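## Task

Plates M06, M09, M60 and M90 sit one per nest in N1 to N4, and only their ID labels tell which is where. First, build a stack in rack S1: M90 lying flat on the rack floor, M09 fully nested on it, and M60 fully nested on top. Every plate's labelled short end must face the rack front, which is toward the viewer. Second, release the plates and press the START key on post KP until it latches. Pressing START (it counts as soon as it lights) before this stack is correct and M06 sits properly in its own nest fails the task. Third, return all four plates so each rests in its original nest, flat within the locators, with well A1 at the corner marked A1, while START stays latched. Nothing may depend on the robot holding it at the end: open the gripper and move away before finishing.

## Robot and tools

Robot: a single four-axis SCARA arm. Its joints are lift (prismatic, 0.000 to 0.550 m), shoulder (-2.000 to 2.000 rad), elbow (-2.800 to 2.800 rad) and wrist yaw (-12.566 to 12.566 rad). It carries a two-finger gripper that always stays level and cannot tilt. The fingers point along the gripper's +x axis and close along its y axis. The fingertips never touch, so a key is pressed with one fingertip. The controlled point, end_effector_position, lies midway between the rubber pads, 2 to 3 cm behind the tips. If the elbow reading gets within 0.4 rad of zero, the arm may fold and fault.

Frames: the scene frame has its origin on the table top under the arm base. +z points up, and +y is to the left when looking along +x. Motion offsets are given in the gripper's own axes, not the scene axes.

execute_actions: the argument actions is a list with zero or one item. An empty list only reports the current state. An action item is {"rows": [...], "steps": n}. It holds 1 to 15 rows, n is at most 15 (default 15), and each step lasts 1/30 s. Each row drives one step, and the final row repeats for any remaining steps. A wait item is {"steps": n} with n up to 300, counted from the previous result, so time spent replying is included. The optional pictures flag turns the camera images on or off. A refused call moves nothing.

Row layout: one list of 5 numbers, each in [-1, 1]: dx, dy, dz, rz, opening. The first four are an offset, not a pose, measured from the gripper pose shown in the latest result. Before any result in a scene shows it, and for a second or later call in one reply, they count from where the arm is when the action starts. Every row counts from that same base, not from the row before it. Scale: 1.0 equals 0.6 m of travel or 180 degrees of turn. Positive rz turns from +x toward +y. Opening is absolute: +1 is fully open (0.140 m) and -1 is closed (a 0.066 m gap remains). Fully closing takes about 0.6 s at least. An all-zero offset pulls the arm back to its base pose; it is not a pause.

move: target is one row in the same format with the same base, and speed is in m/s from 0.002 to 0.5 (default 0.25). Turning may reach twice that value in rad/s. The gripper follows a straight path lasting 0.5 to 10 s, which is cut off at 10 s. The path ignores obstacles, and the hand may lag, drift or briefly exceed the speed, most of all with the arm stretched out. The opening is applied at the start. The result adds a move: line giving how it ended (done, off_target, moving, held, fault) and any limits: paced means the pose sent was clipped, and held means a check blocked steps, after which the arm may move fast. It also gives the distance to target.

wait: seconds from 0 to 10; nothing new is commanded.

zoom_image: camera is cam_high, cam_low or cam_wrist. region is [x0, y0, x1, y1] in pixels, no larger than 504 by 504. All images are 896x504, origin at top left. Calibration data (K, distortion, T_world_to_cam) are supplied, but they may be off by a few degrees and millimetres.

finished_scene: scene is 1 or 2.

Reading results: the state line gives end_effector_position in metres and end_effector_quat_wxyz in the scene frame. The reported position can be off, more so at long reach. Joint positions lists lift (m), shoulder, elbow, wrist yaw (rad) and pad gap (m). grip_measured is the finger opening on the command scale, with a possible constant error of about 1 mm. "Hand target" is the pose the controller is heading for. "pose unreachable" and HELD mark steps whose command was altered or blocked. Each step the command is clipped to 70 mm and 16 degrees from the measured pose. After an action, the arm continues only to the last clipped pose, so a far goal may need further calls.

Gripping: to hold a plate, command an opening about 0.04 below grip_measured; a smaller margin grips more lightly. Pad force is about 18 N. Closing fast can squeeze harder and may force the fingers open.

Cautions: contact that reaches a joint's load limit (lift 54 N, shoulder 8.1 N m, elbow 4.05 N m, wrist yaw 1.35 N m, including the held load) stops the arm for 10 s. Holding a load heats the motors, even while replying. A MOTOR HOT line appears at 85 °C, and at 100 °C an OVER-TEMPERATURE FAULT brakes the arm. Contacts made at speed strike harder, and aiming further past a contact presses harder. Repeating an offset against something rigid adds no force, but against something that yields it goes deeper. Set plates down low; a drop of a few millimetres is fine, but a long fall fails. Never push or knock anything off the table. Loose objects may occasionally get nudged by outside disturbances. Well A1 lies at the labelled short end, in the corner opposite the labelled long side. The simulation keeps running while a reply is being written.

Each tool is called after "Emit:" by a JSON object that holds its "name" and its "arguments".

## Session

Emit:
{"name": "execute_actions", "arguments": {"actions": []}}

Scene clock: 0.00 s of 15600.00 s.
end_effector_position=(+0.5231, -0.3681, +0.2645) grip_measured=+0.99 end_effector_quat_wxyz=(+0.987, +0.000, +0.000, +0.158)
Joint positions: [ 0.259 -0.661  2.208 -1.228  0.14 ]
Hand target: +0.523, -0.368, +0.264; +0.987, +0.000, +0.000, +0.158
camera_calibration (this result's frames):
cam_wrist: T_world_to_cam=[[0.311728, -0.950149, 0.00651372, -0.50643], [-0.571251, -0.192887, -0.797789, 0.426164], [0.759275, 0.244972, -0.602902, -0.0524341], [0, 0, 0, 1]] pos_world=[0.441126, -0.386137, 0.311675]

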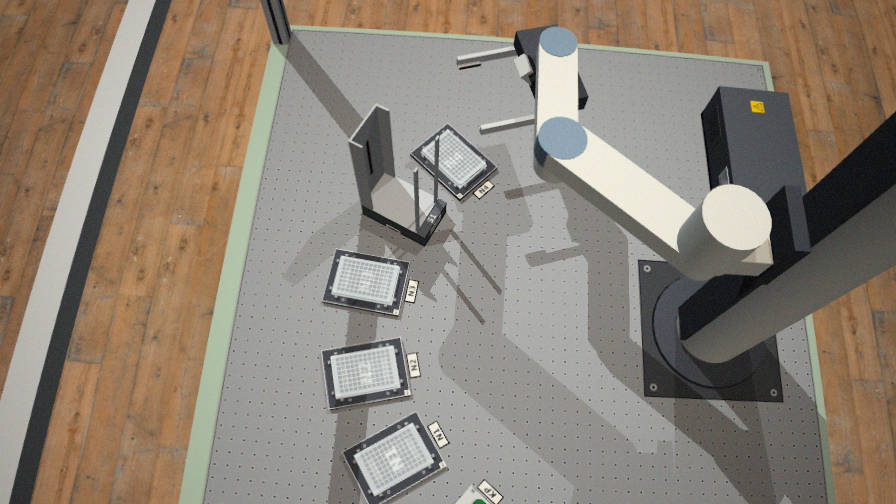

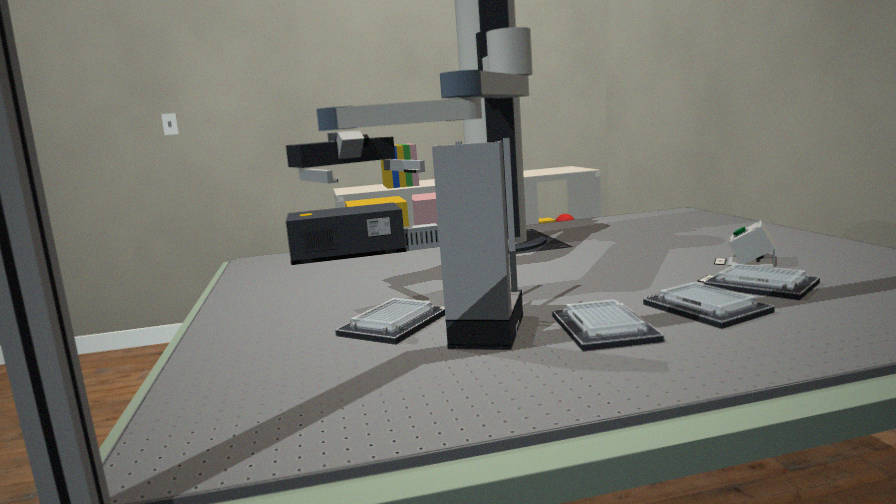

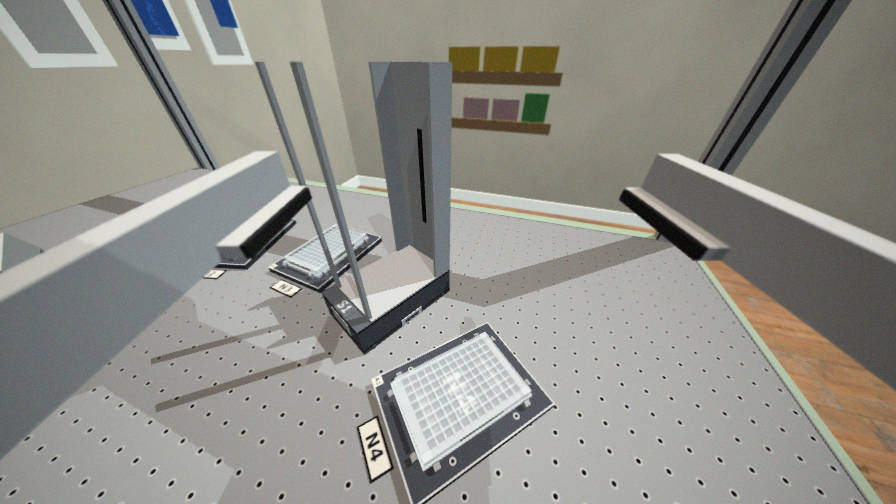

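Emit:
{"name": "move", "arguments": {"target": [0.05,0.42,-0.245,-0.162,0.05]}}

Emit:
{"name": "move", "arguments": {"target": [0,0.17,0,0,0.05]}}

Emit:
{"name": "move", "arguments": {"target": [0.245,0.0,0,0,0.05]}}

Emit:
{"name": "zoom_image", "arguments": {"camera": "cam_wrist", "region": [360,200,600,370]}}

Scene clock: 9.77 s of 15600.00 s.
end_effector_position=(+0.4727, -0.1193, +0.1174) grip_measured=+0.05 end_effector_quat_wxyz=(+0.995, +0.000, +0.000, -0.095)
Joint positions: [ 0.112  0.486  0.712 -1.389  0.105]
Hand target: +0.473, -0.119, +0.117; +0.995, +0.000, +0.000, -0.095
Off the commanded pose: 0.000 m, 0 deg.
After step 90, 5.10 s passed at rest.
move: done
camera_calibration (this result's frames):
cam_wrist: T_world_to_cam=[[-0.190427, -0.98168, 0.00651372, -0.0197305], [-0.592871, 0.109712, -0.797789, 0.374358], [0.782458, -0.155782, -0.602902, -0.222546], [0, 0, 0, 1]] pos_world=[0.392321, -0.0951094, 0.164613]

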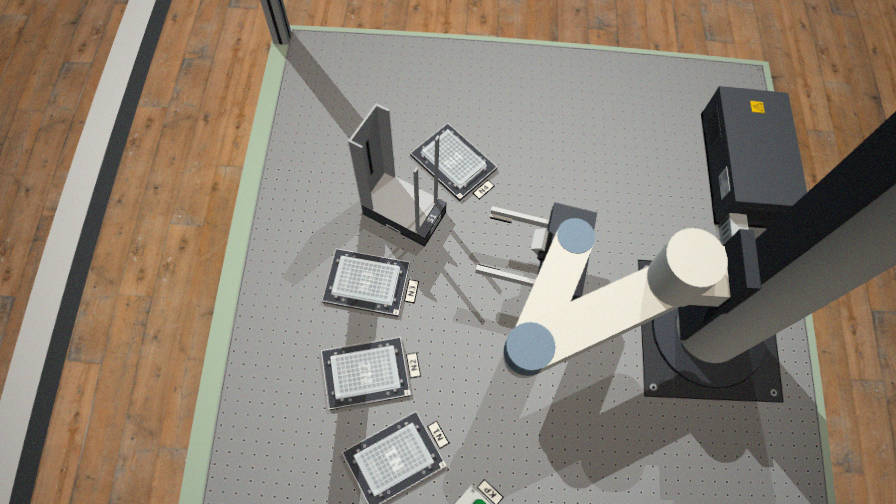

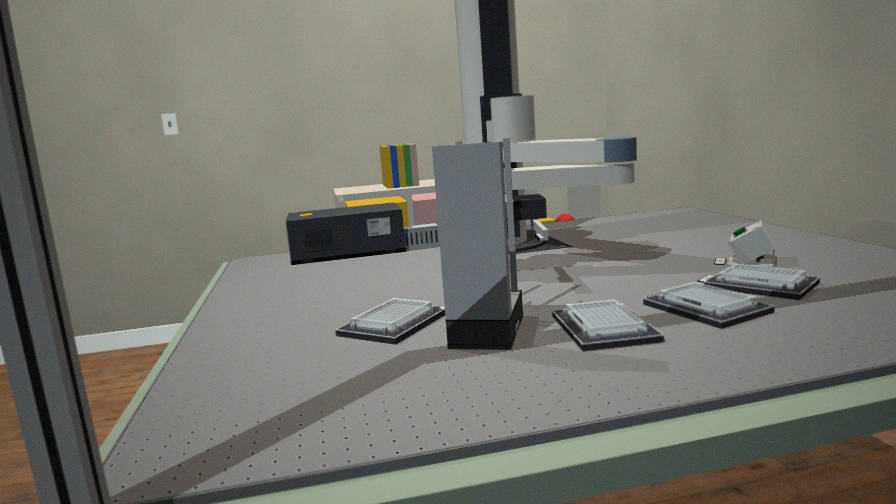

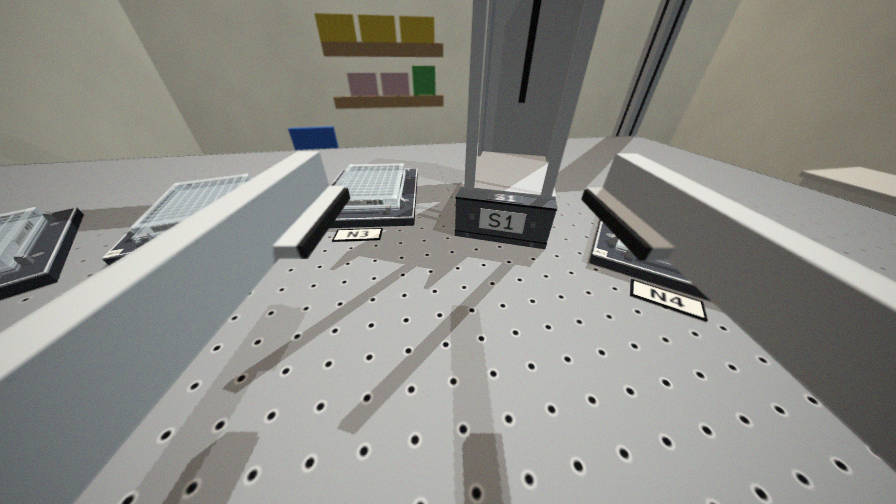

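Scene clock: 10.70 s of 15600.00 s.
end_effector_position=(+0.4921, -0.0190, +0.1174) grip_measured=+0.05 end_effector_quat_wxyz=(+0.995, +0.000, +0.000, -0.095)
Joint positions: [ 0.112  1.057  0.69  -1.936  0.105]
Hand target: +0.492, -0.019, +0.117; +0.995, +0.000, +0.000, -0.095
Off the commanded pose: 0.000 m, 0 deg.
move: done
camera_calibration (this result's frames):
cam_wrist: T_world_to_cam=[[-0.189936, -0.981775, 0.00651372, 0.0821646], [-0.592926, 0.109415, -0.797789, 0.374835], [0.782536, -0.155391, -0.602902, -0.222074], [0, 0, 0, 1]] pos_world=[0.411637, 0.0051461, 0.164615]

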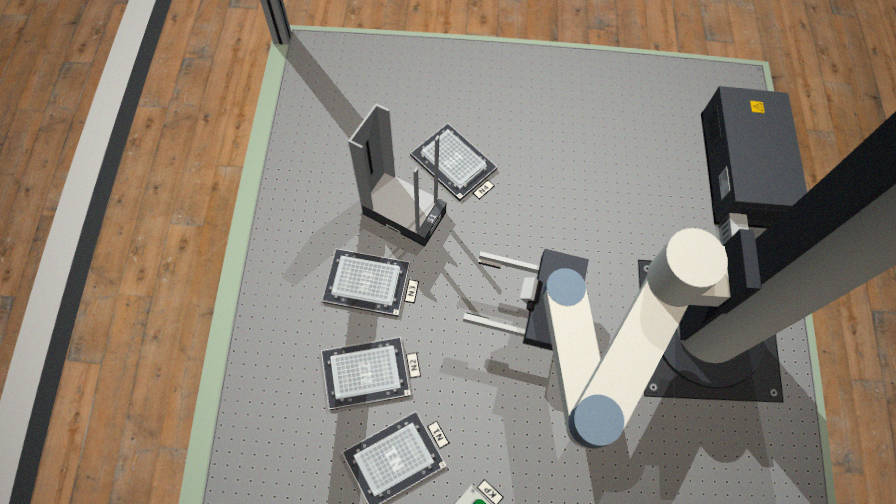

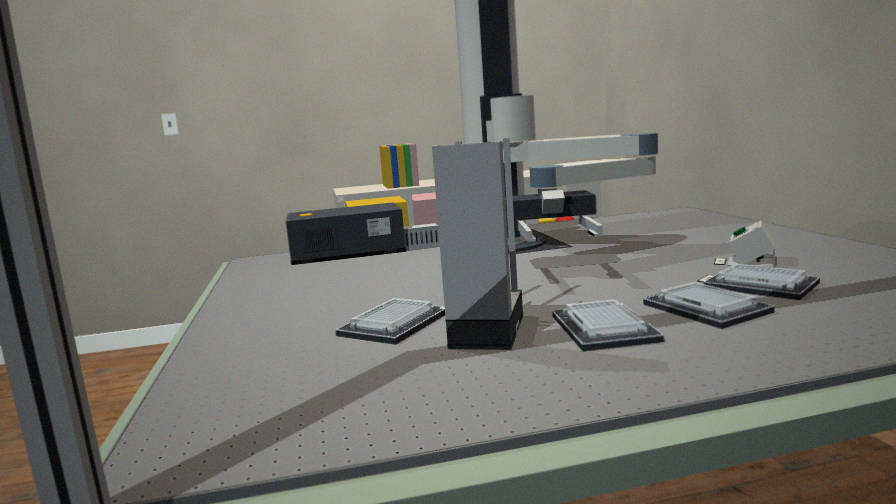

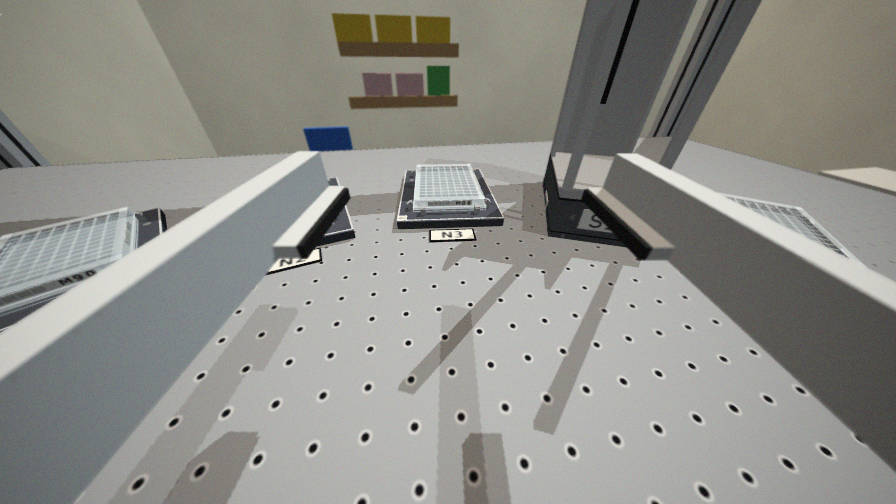

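Scene clock: 11.70 s of 15600.00 s.
end_effector_position=(+0.6365, -0.0467, +0.1174) grip_measured=+0.05 end_effector_quat_wxyz=(+0.995, +0.000, +0.000, -0.095)
Joint positions: [ 0.112  0.741  1.341 -2.272  0.105]
Hand target: +0.636, -0.047, +0.117; +0.995, +0.000, +0.000, -0.095
Off the commanded pose: 0.000 m, 0 deg.
move: done
camera_calibration (this result's frames):
cam_wrist: T_world_to_cam=[[-0.189789, -0.981803, 0.00651372, 0.0822507], [-0.592943, 0.109327, -0.797789, 0.463489], [0.782559, -0.155274, -0.602902, -0.339377], [0, 0, 0, 1]] pos_world=[0.556015, -0.0226139, 0.16462]

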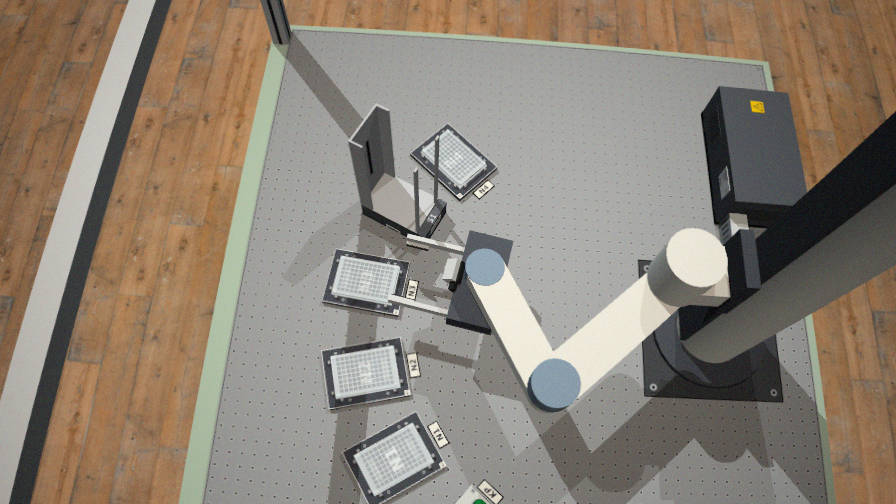

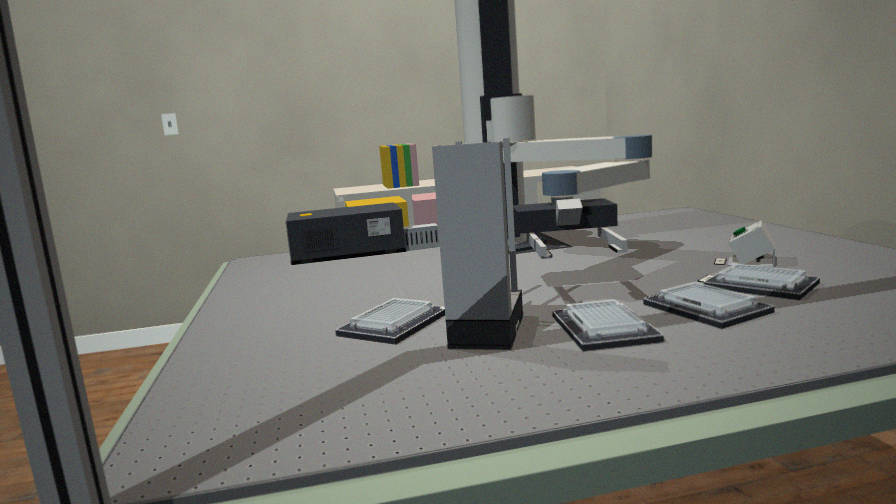

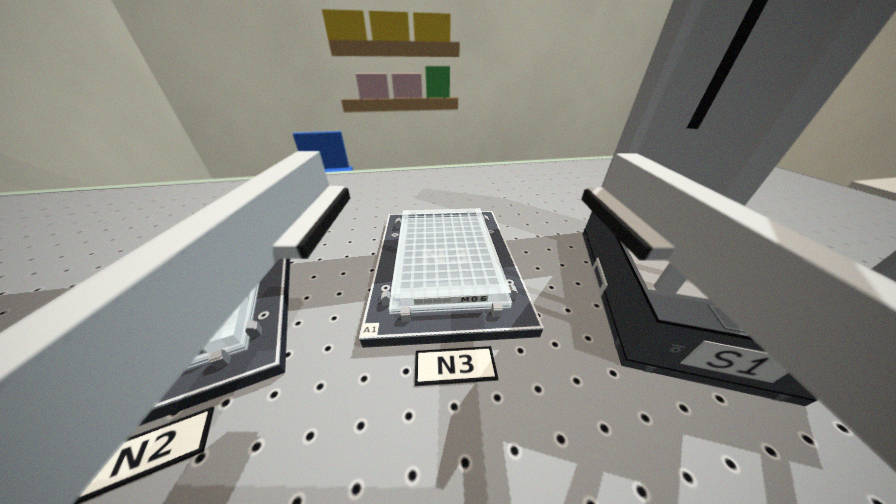

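Region (360, 200, 600, 370) of cam_wrist's 896x504 image, scaled by 2.100, with more detail than that image has; it fills the top 357 rows of this view, and the rest is white.

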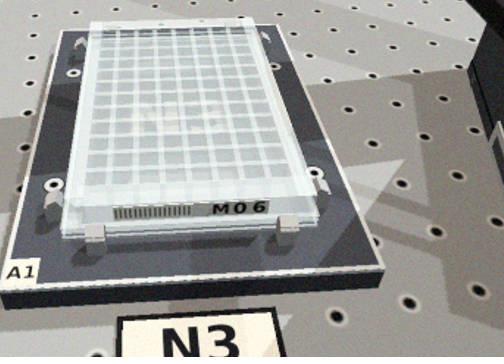

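Emit:
{"name": "move", "arguments": {"target": [-0.068,0.27,0,0.117,0.05]}}

Emit:
{"name": "zoom_image", "arguments": {"camera": "cam_wrist", "region": [360,200,600,370]}}

Emit:
{"name": "move", "arguments": {"target": [-0.0575,0.2395,0,0.111,0.05]}}

Emit:
{"name": "zoom_image", "arguments": {"camera": "cam_wrist", "region": [360,200,600,370]}}

Scene clock: 17.67 s of 15600.00 s.
end_effector_position=(+0.6269, +0.1203, +0.1174) grip_measured=+0.05 end_effector_quat_wxyz=(+0.996, +0.000, +0.000, +0.089)
Joint positions: [ 0.112  1.091  1.359 -2.272  0.105]
Hand target: +0.627, +0.120, +0.117; +0.996, +0.000, +0.000, +0.089
Off the commanded pose: 0.000 m, 0 deg.
After step 90, 1.87 s passed at rest.
move: done
camera_calibration (this result's frames):
cam_wrist: T_world_to_cam=[[0.17625, -0.984324, 0.00651372, 0.0152011], [-0.59256, -0.111381, -0.797789, 0.465879], [0.786008, 0.13675, -0.602902, -0.343264], [0, 0, 0, 1]] pos_world=[0.543191, 0.113795, 0.16462]

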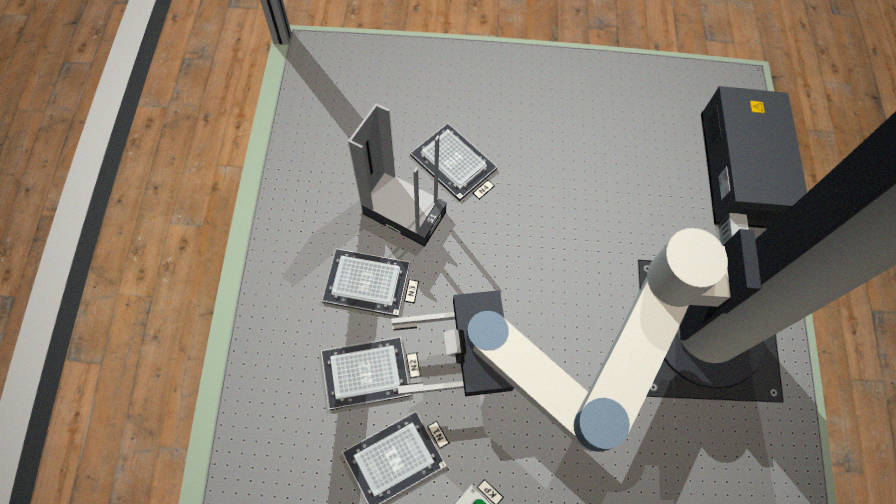

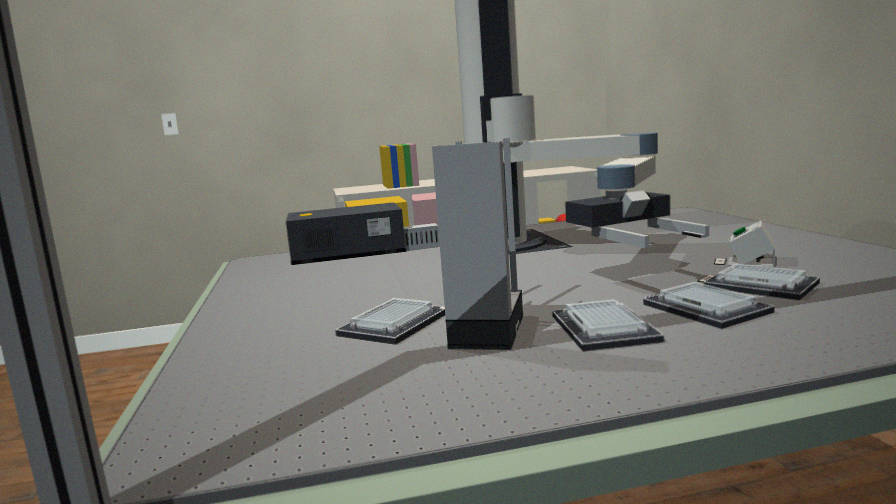

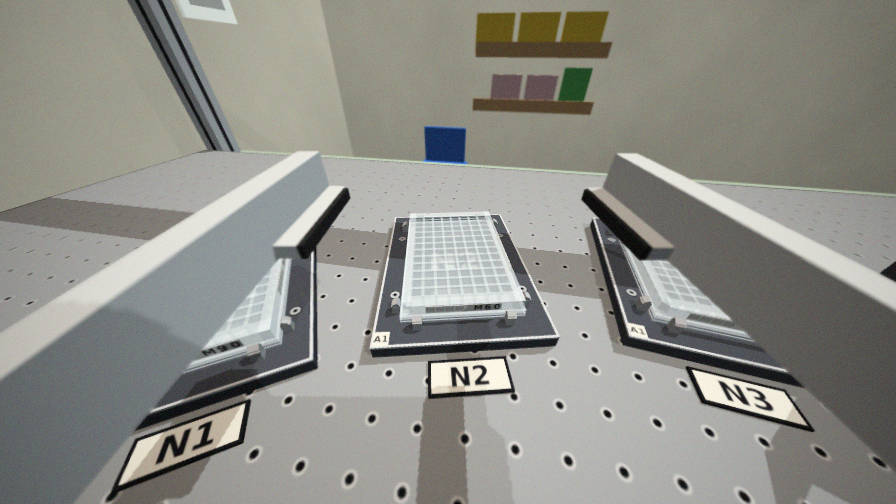

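Region (360, 200, 600, 370) of cam_wrist's 896x504 image, scaled by 2.100, with more detail than that image has; it fills the top 357 rows of this view, and the rest is white.

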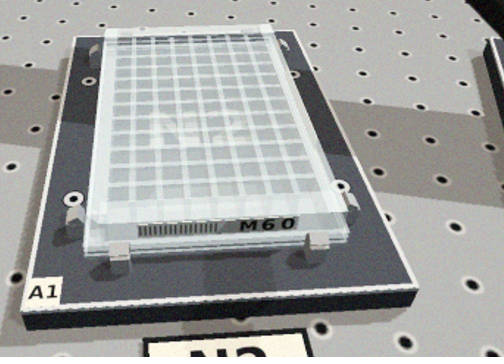

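Scene clock: 18.70 s of 15600.00 s.
end_effector_position=(+0.5674, +0.2557, +0.1174) grip_measured=+0.05 end_effector_quat_wxyz=(+0.965, +0.000, +0.000, +0.261)
Joint positions: [ 0.112  1.395  1.361 -2.228  0.105]
Hand target: +0.567, +0.256, +0.117; +0.965, +0.000, +0.000, +0.260
Off the commanded pose: 0.000 m, 0 deg.
move: done
camera_calibration (this result's frames):
cam_wrist: T_world_to_cam=[[0.502461, -0.864575, 0.00651372, -0.0566784], [-0.518665, -0.307441, -0.797789, 0.4539], [0.691751, 0.39748, -0.602902, -0.32819], [0, 0, 0, 1]] pos_world=[0.490926, 0.220993, 0.16462]

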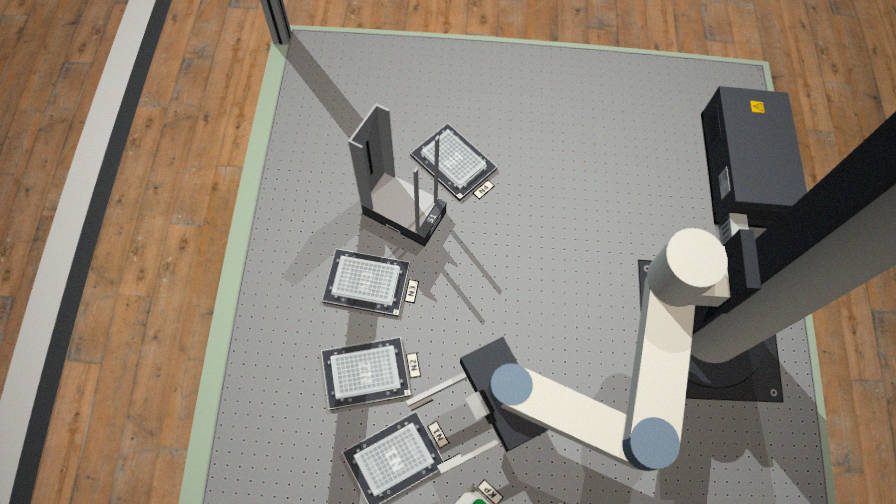

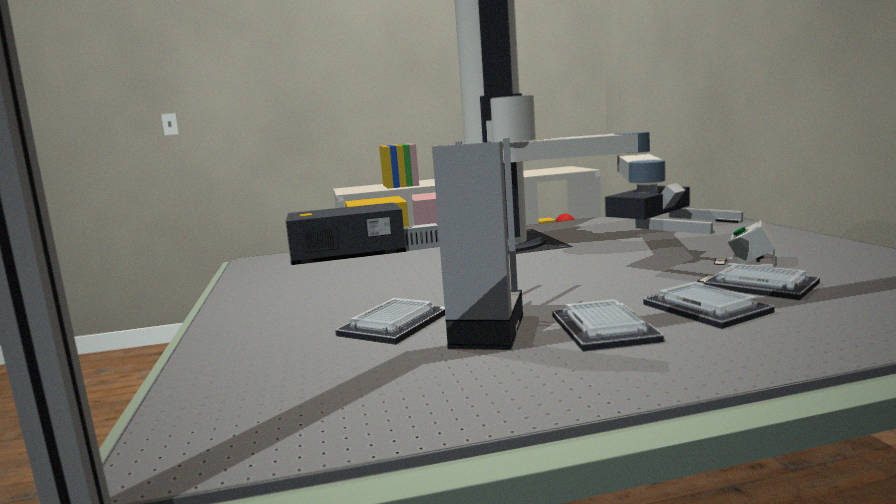

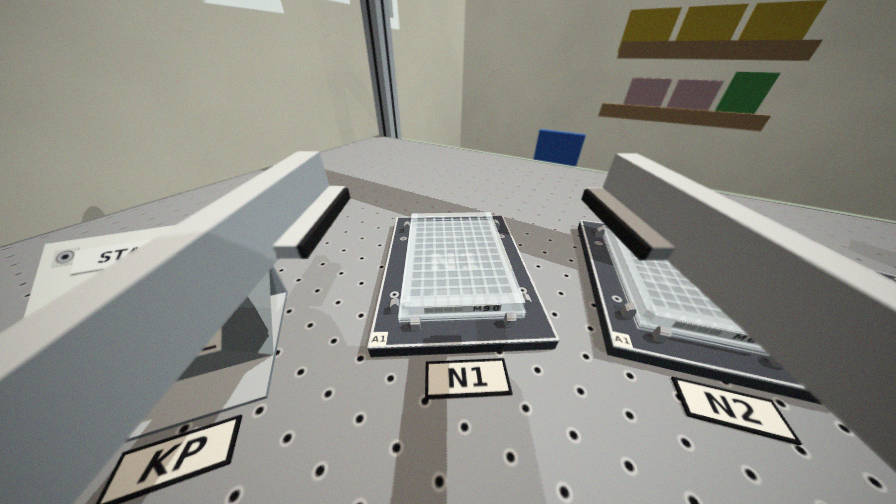

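Region (360, 200, 600, 370) of cam_wrist's 896x504 image, scaled by 2.100, with more detail than that image has; it fills the top 357 rows of this view, and the rest is white.

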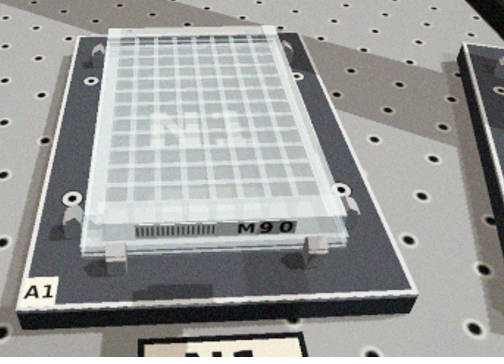

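Emit:
{"name": "move", "arguments": {"target": [0.156,0.002,-0.09,0.004,0.05], "speed": 0.12}}

Scene clock: 27.07 s of 15600.00 s.
end_effector_position=(+0.6476, +0.3039, +0.0634) grip_measured=+0.05 end_effector_quat_wxyz=(+0.964, +0.000, +0.000, +0.267)
Joint positions: [ 0.058  1.152  1.889 -2.501  0.105]
Hand target: +0.648, +0.304, +0.063; +0.964, +0.000, +0.000, +0.267
Off the commanded pose: 0.000 m, 0 deg.
After step 90, 4.13 s passed at rest.
move: done
camera_calibration (this result's frames):
cam_wrist: T_world_to_cam=[[0.513389, -0.858131, 0.00651372, -0.0640564], [-0.514723, -0.313996, -0.797789, 0.466642], [0.686653, 0.406223, -0.602902, -0.434799], [0, 0, 0, 1]] pos_world=[0.571634, 0.26818, 0.110558]

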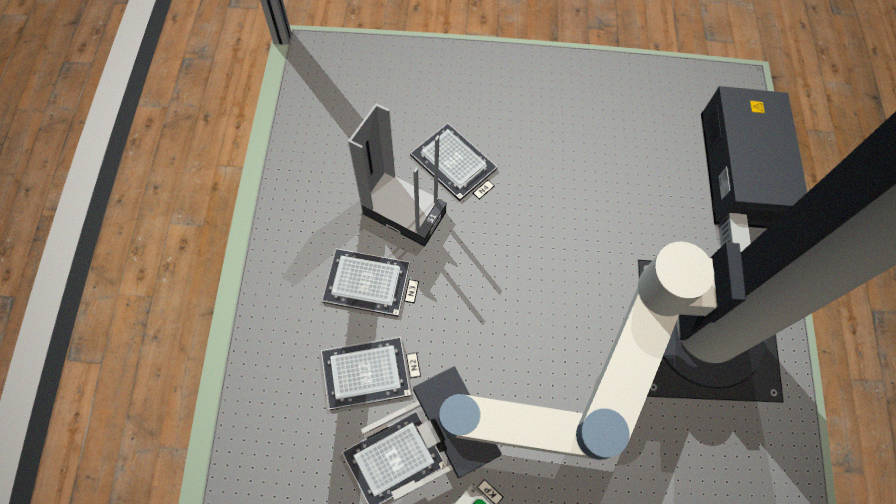

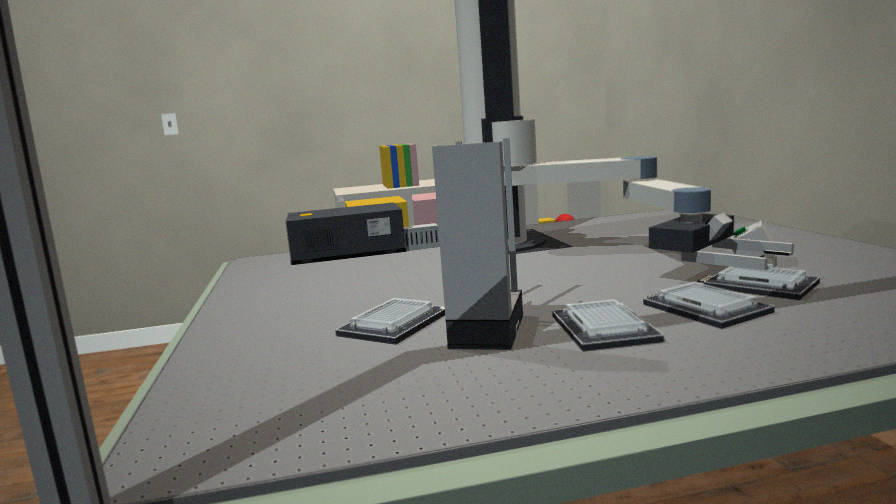

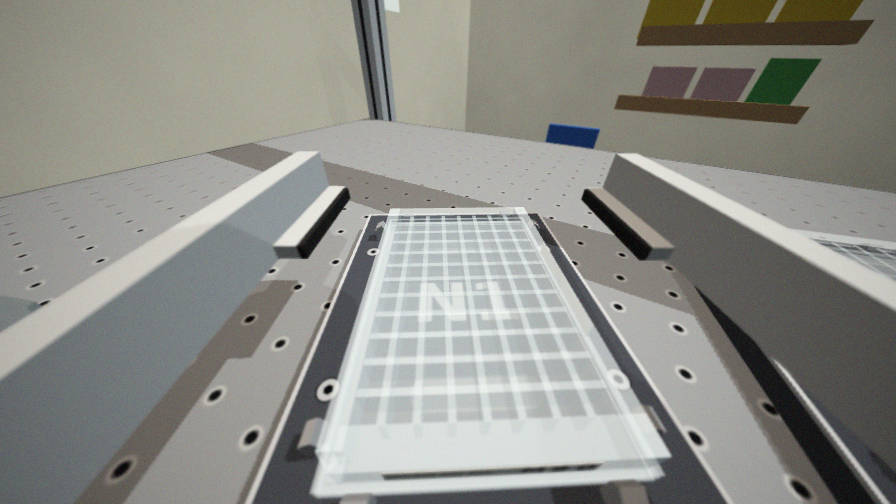

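Emit:
{"name": "move", "arguments": {"target": [0,0.001,-0.03,0.006,0.05], "speed": 0.04}}

Scene clock: 31.40 s of 15600.00 s.
end_effector_position=(+0.6473, +0.3045, +0.0453) grip_measured=+0.05 end_effector_quat_wxyz=(+0.961, +0.000, +0.000, +0.276)
Joint positions: [ 0.04   1.148  1.889 -2.478  0.105]
Hand target: +0.647, +0.304, +0.045; +0.961, +0.000, +0.000, +0.276
Off the commanded pose: 0.000 m, 0 deg.
After step 90, 0.63 s passed at rest.
move: done
camera_calibration (this result's frames):
cam_wrist: T_world_to_cam=[[0.529487, -0.848293, 0.00651372, -0.0766766], [-0.508708, -0.32365, -0.797789, 0.451289], [0.678867, 0.419105, -0.602902, -0.444577], [0, 0, 0, 1]] pos_world=[0.571982, 0.26734, 0.0924964]

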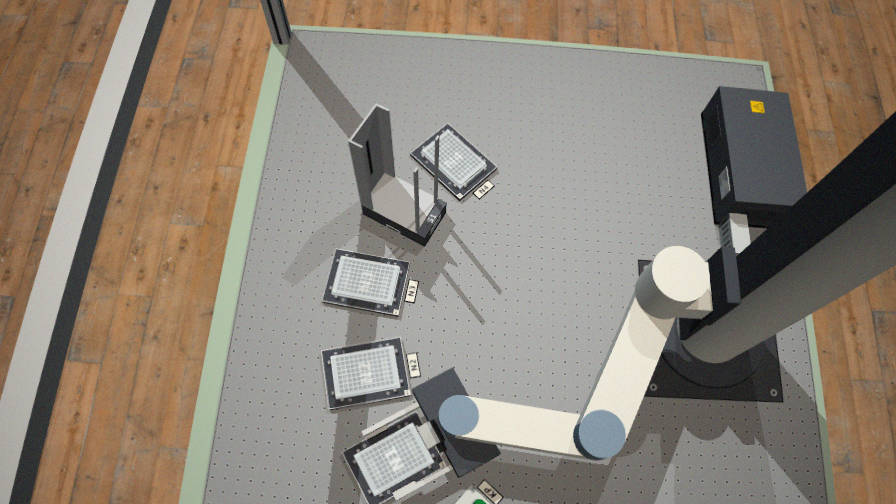

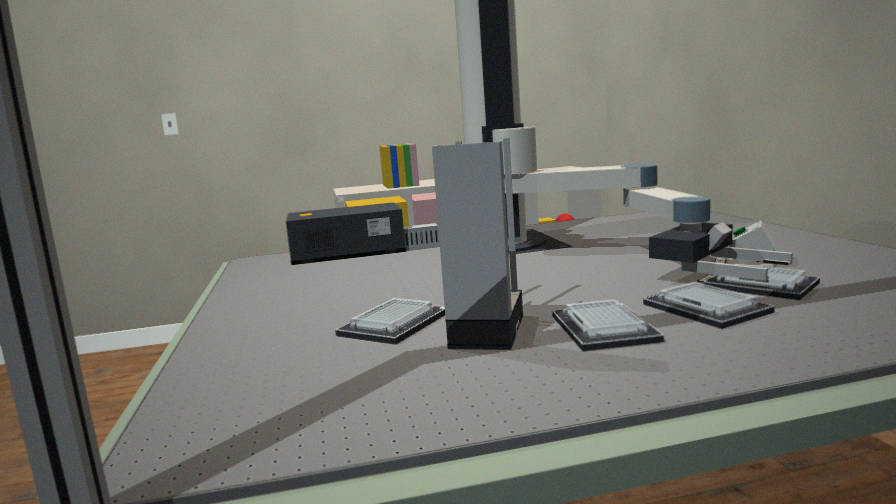

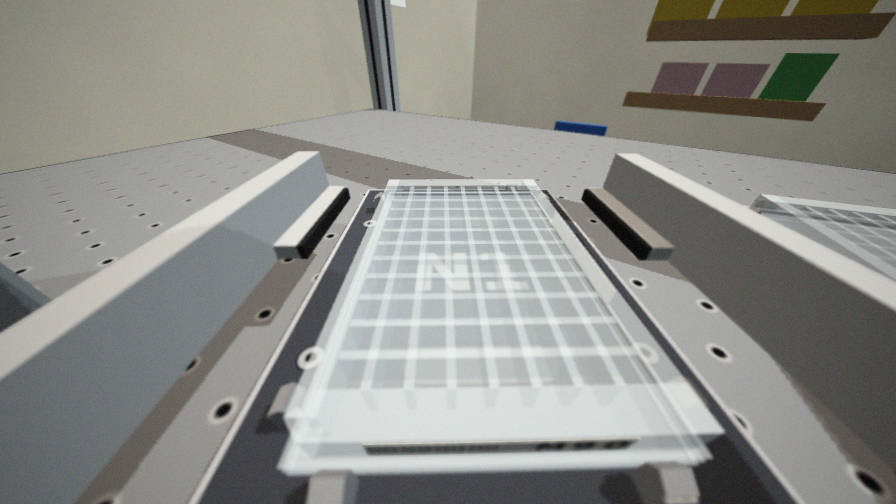

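Emit:
{"name": "move", "arguments": {"target": [0,0,-0.0278,0.002,0.05], "speed": 0.03}}

Emit:
{"name": "move", "arguments": {"target": [0,0,0,0,-0.54]}}

Scene clock: 36.07 s of 15600.00 s.
end_effector_position=(+0.6473, +0.3045, +0.0286) grip_measured=+0.05 end_effector_quat_wxyz=(+0.960, +0.000, +0.000, +0.279)
Joint positions: [ 0.024  1.146  1.889 -2.47   0.105]
Hand target: +0.647, +0.304, +0.029; +0.960, +0.000, +0.000, +0.279
Off the commanded pose: 0.000 m, 0 deg.
After step 90, 0.87 s passed at rest.
move: done
camera_calibration (this result's frames):
cam_wrist: T_world_to_cam=[[0.534799, -0.844954, 0.00651372, -0.0809459], [-0.506667, -0.326836, -0.797789, 0.437586], [0.676224, 0.423356, -0.602902, -0.454259], [0, 0, 0, 1]] pos_world=[0.572181, 0.266937, 0.0757548]

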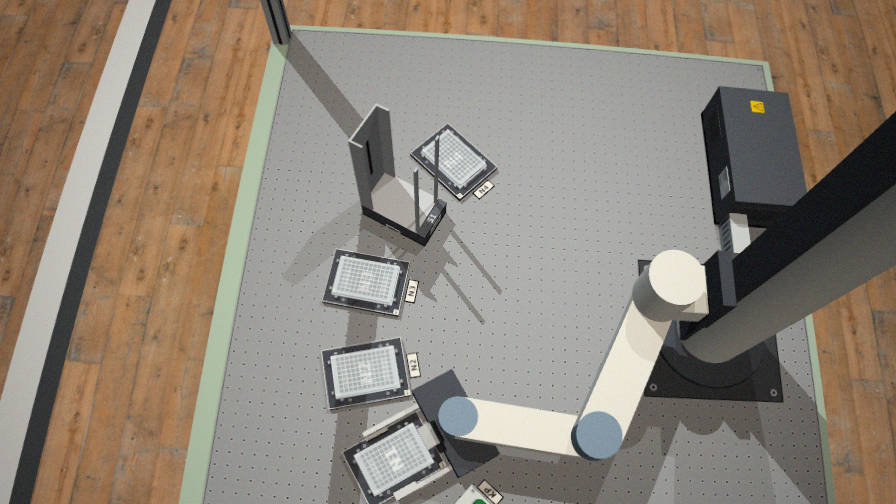

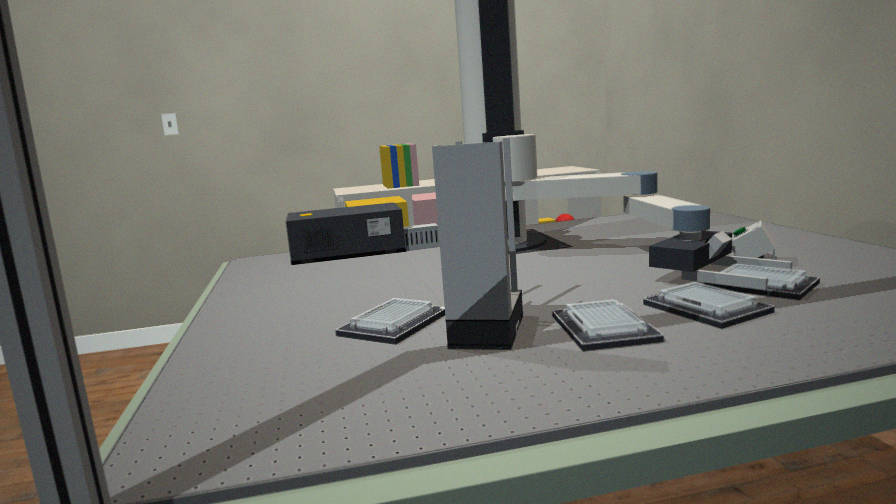

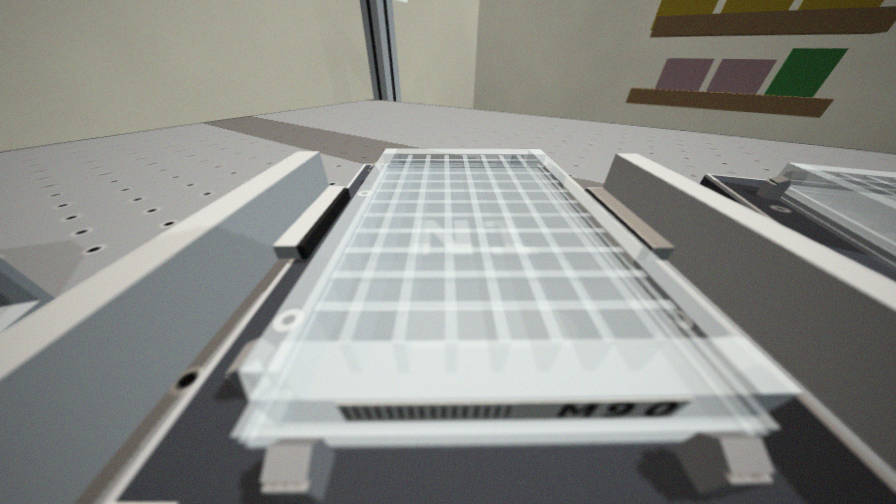

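Scene clock: 36.57 s of 15600.00 s.
end_effector_position=(+0.6474, +0.3042, +0.0286) grip_measured=-0.48 end_effector_quat_wxyz=(+0.960, +0.000, +0.000, +0.278)
Joint positions: [ 0.024  1.146  1.889 -2.47   0.085]
Hand target: +0.647, +0.305, +0.029; +0.960, +0.000, +0.000, +0.279
Off the commanded pose: 0.000 m, 0 deg.
move: done
camera_calibration (this result's frames):
cam_wrist: T_world_to_cam=[[0.533767, -0.845606, 0.00651372, -0.0804329], [-0.507066, -0.326217, -0.797789, 0.43762], [0.67674, 0.422531, -0.602902, -0.454299], [0, 0, 0, 1]] pos_world=[0.572277, 0.2667, 0.0757549]

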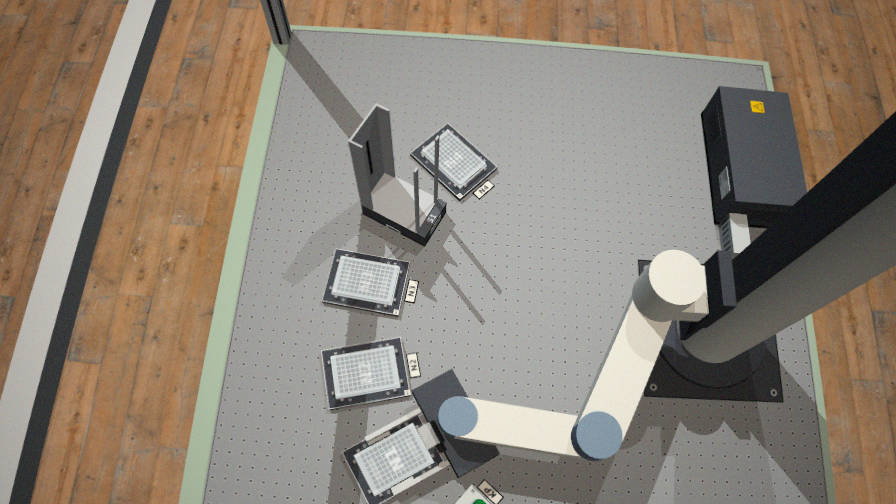

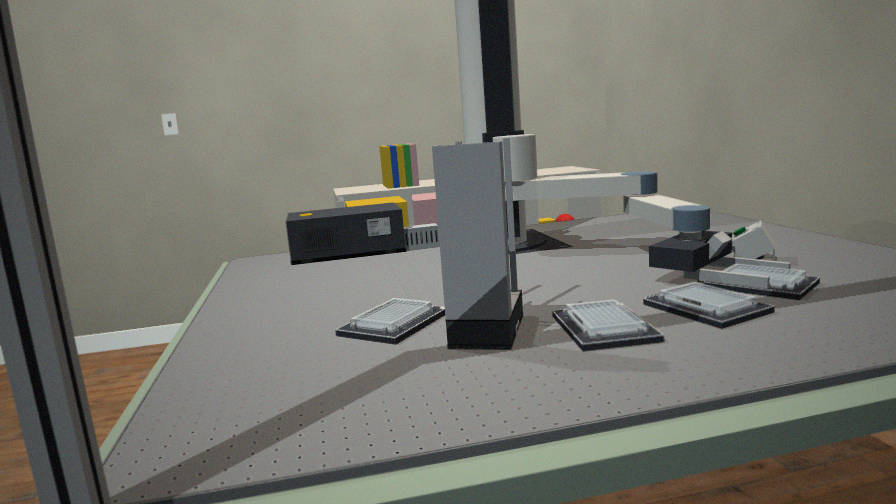

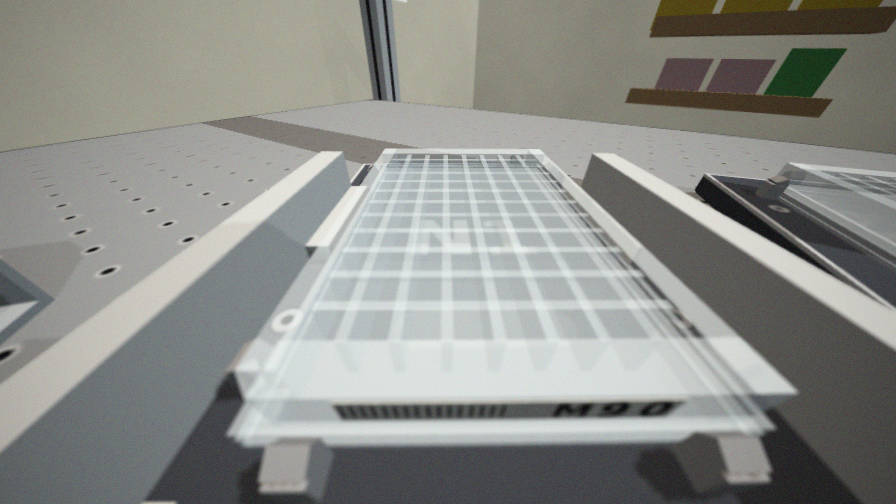

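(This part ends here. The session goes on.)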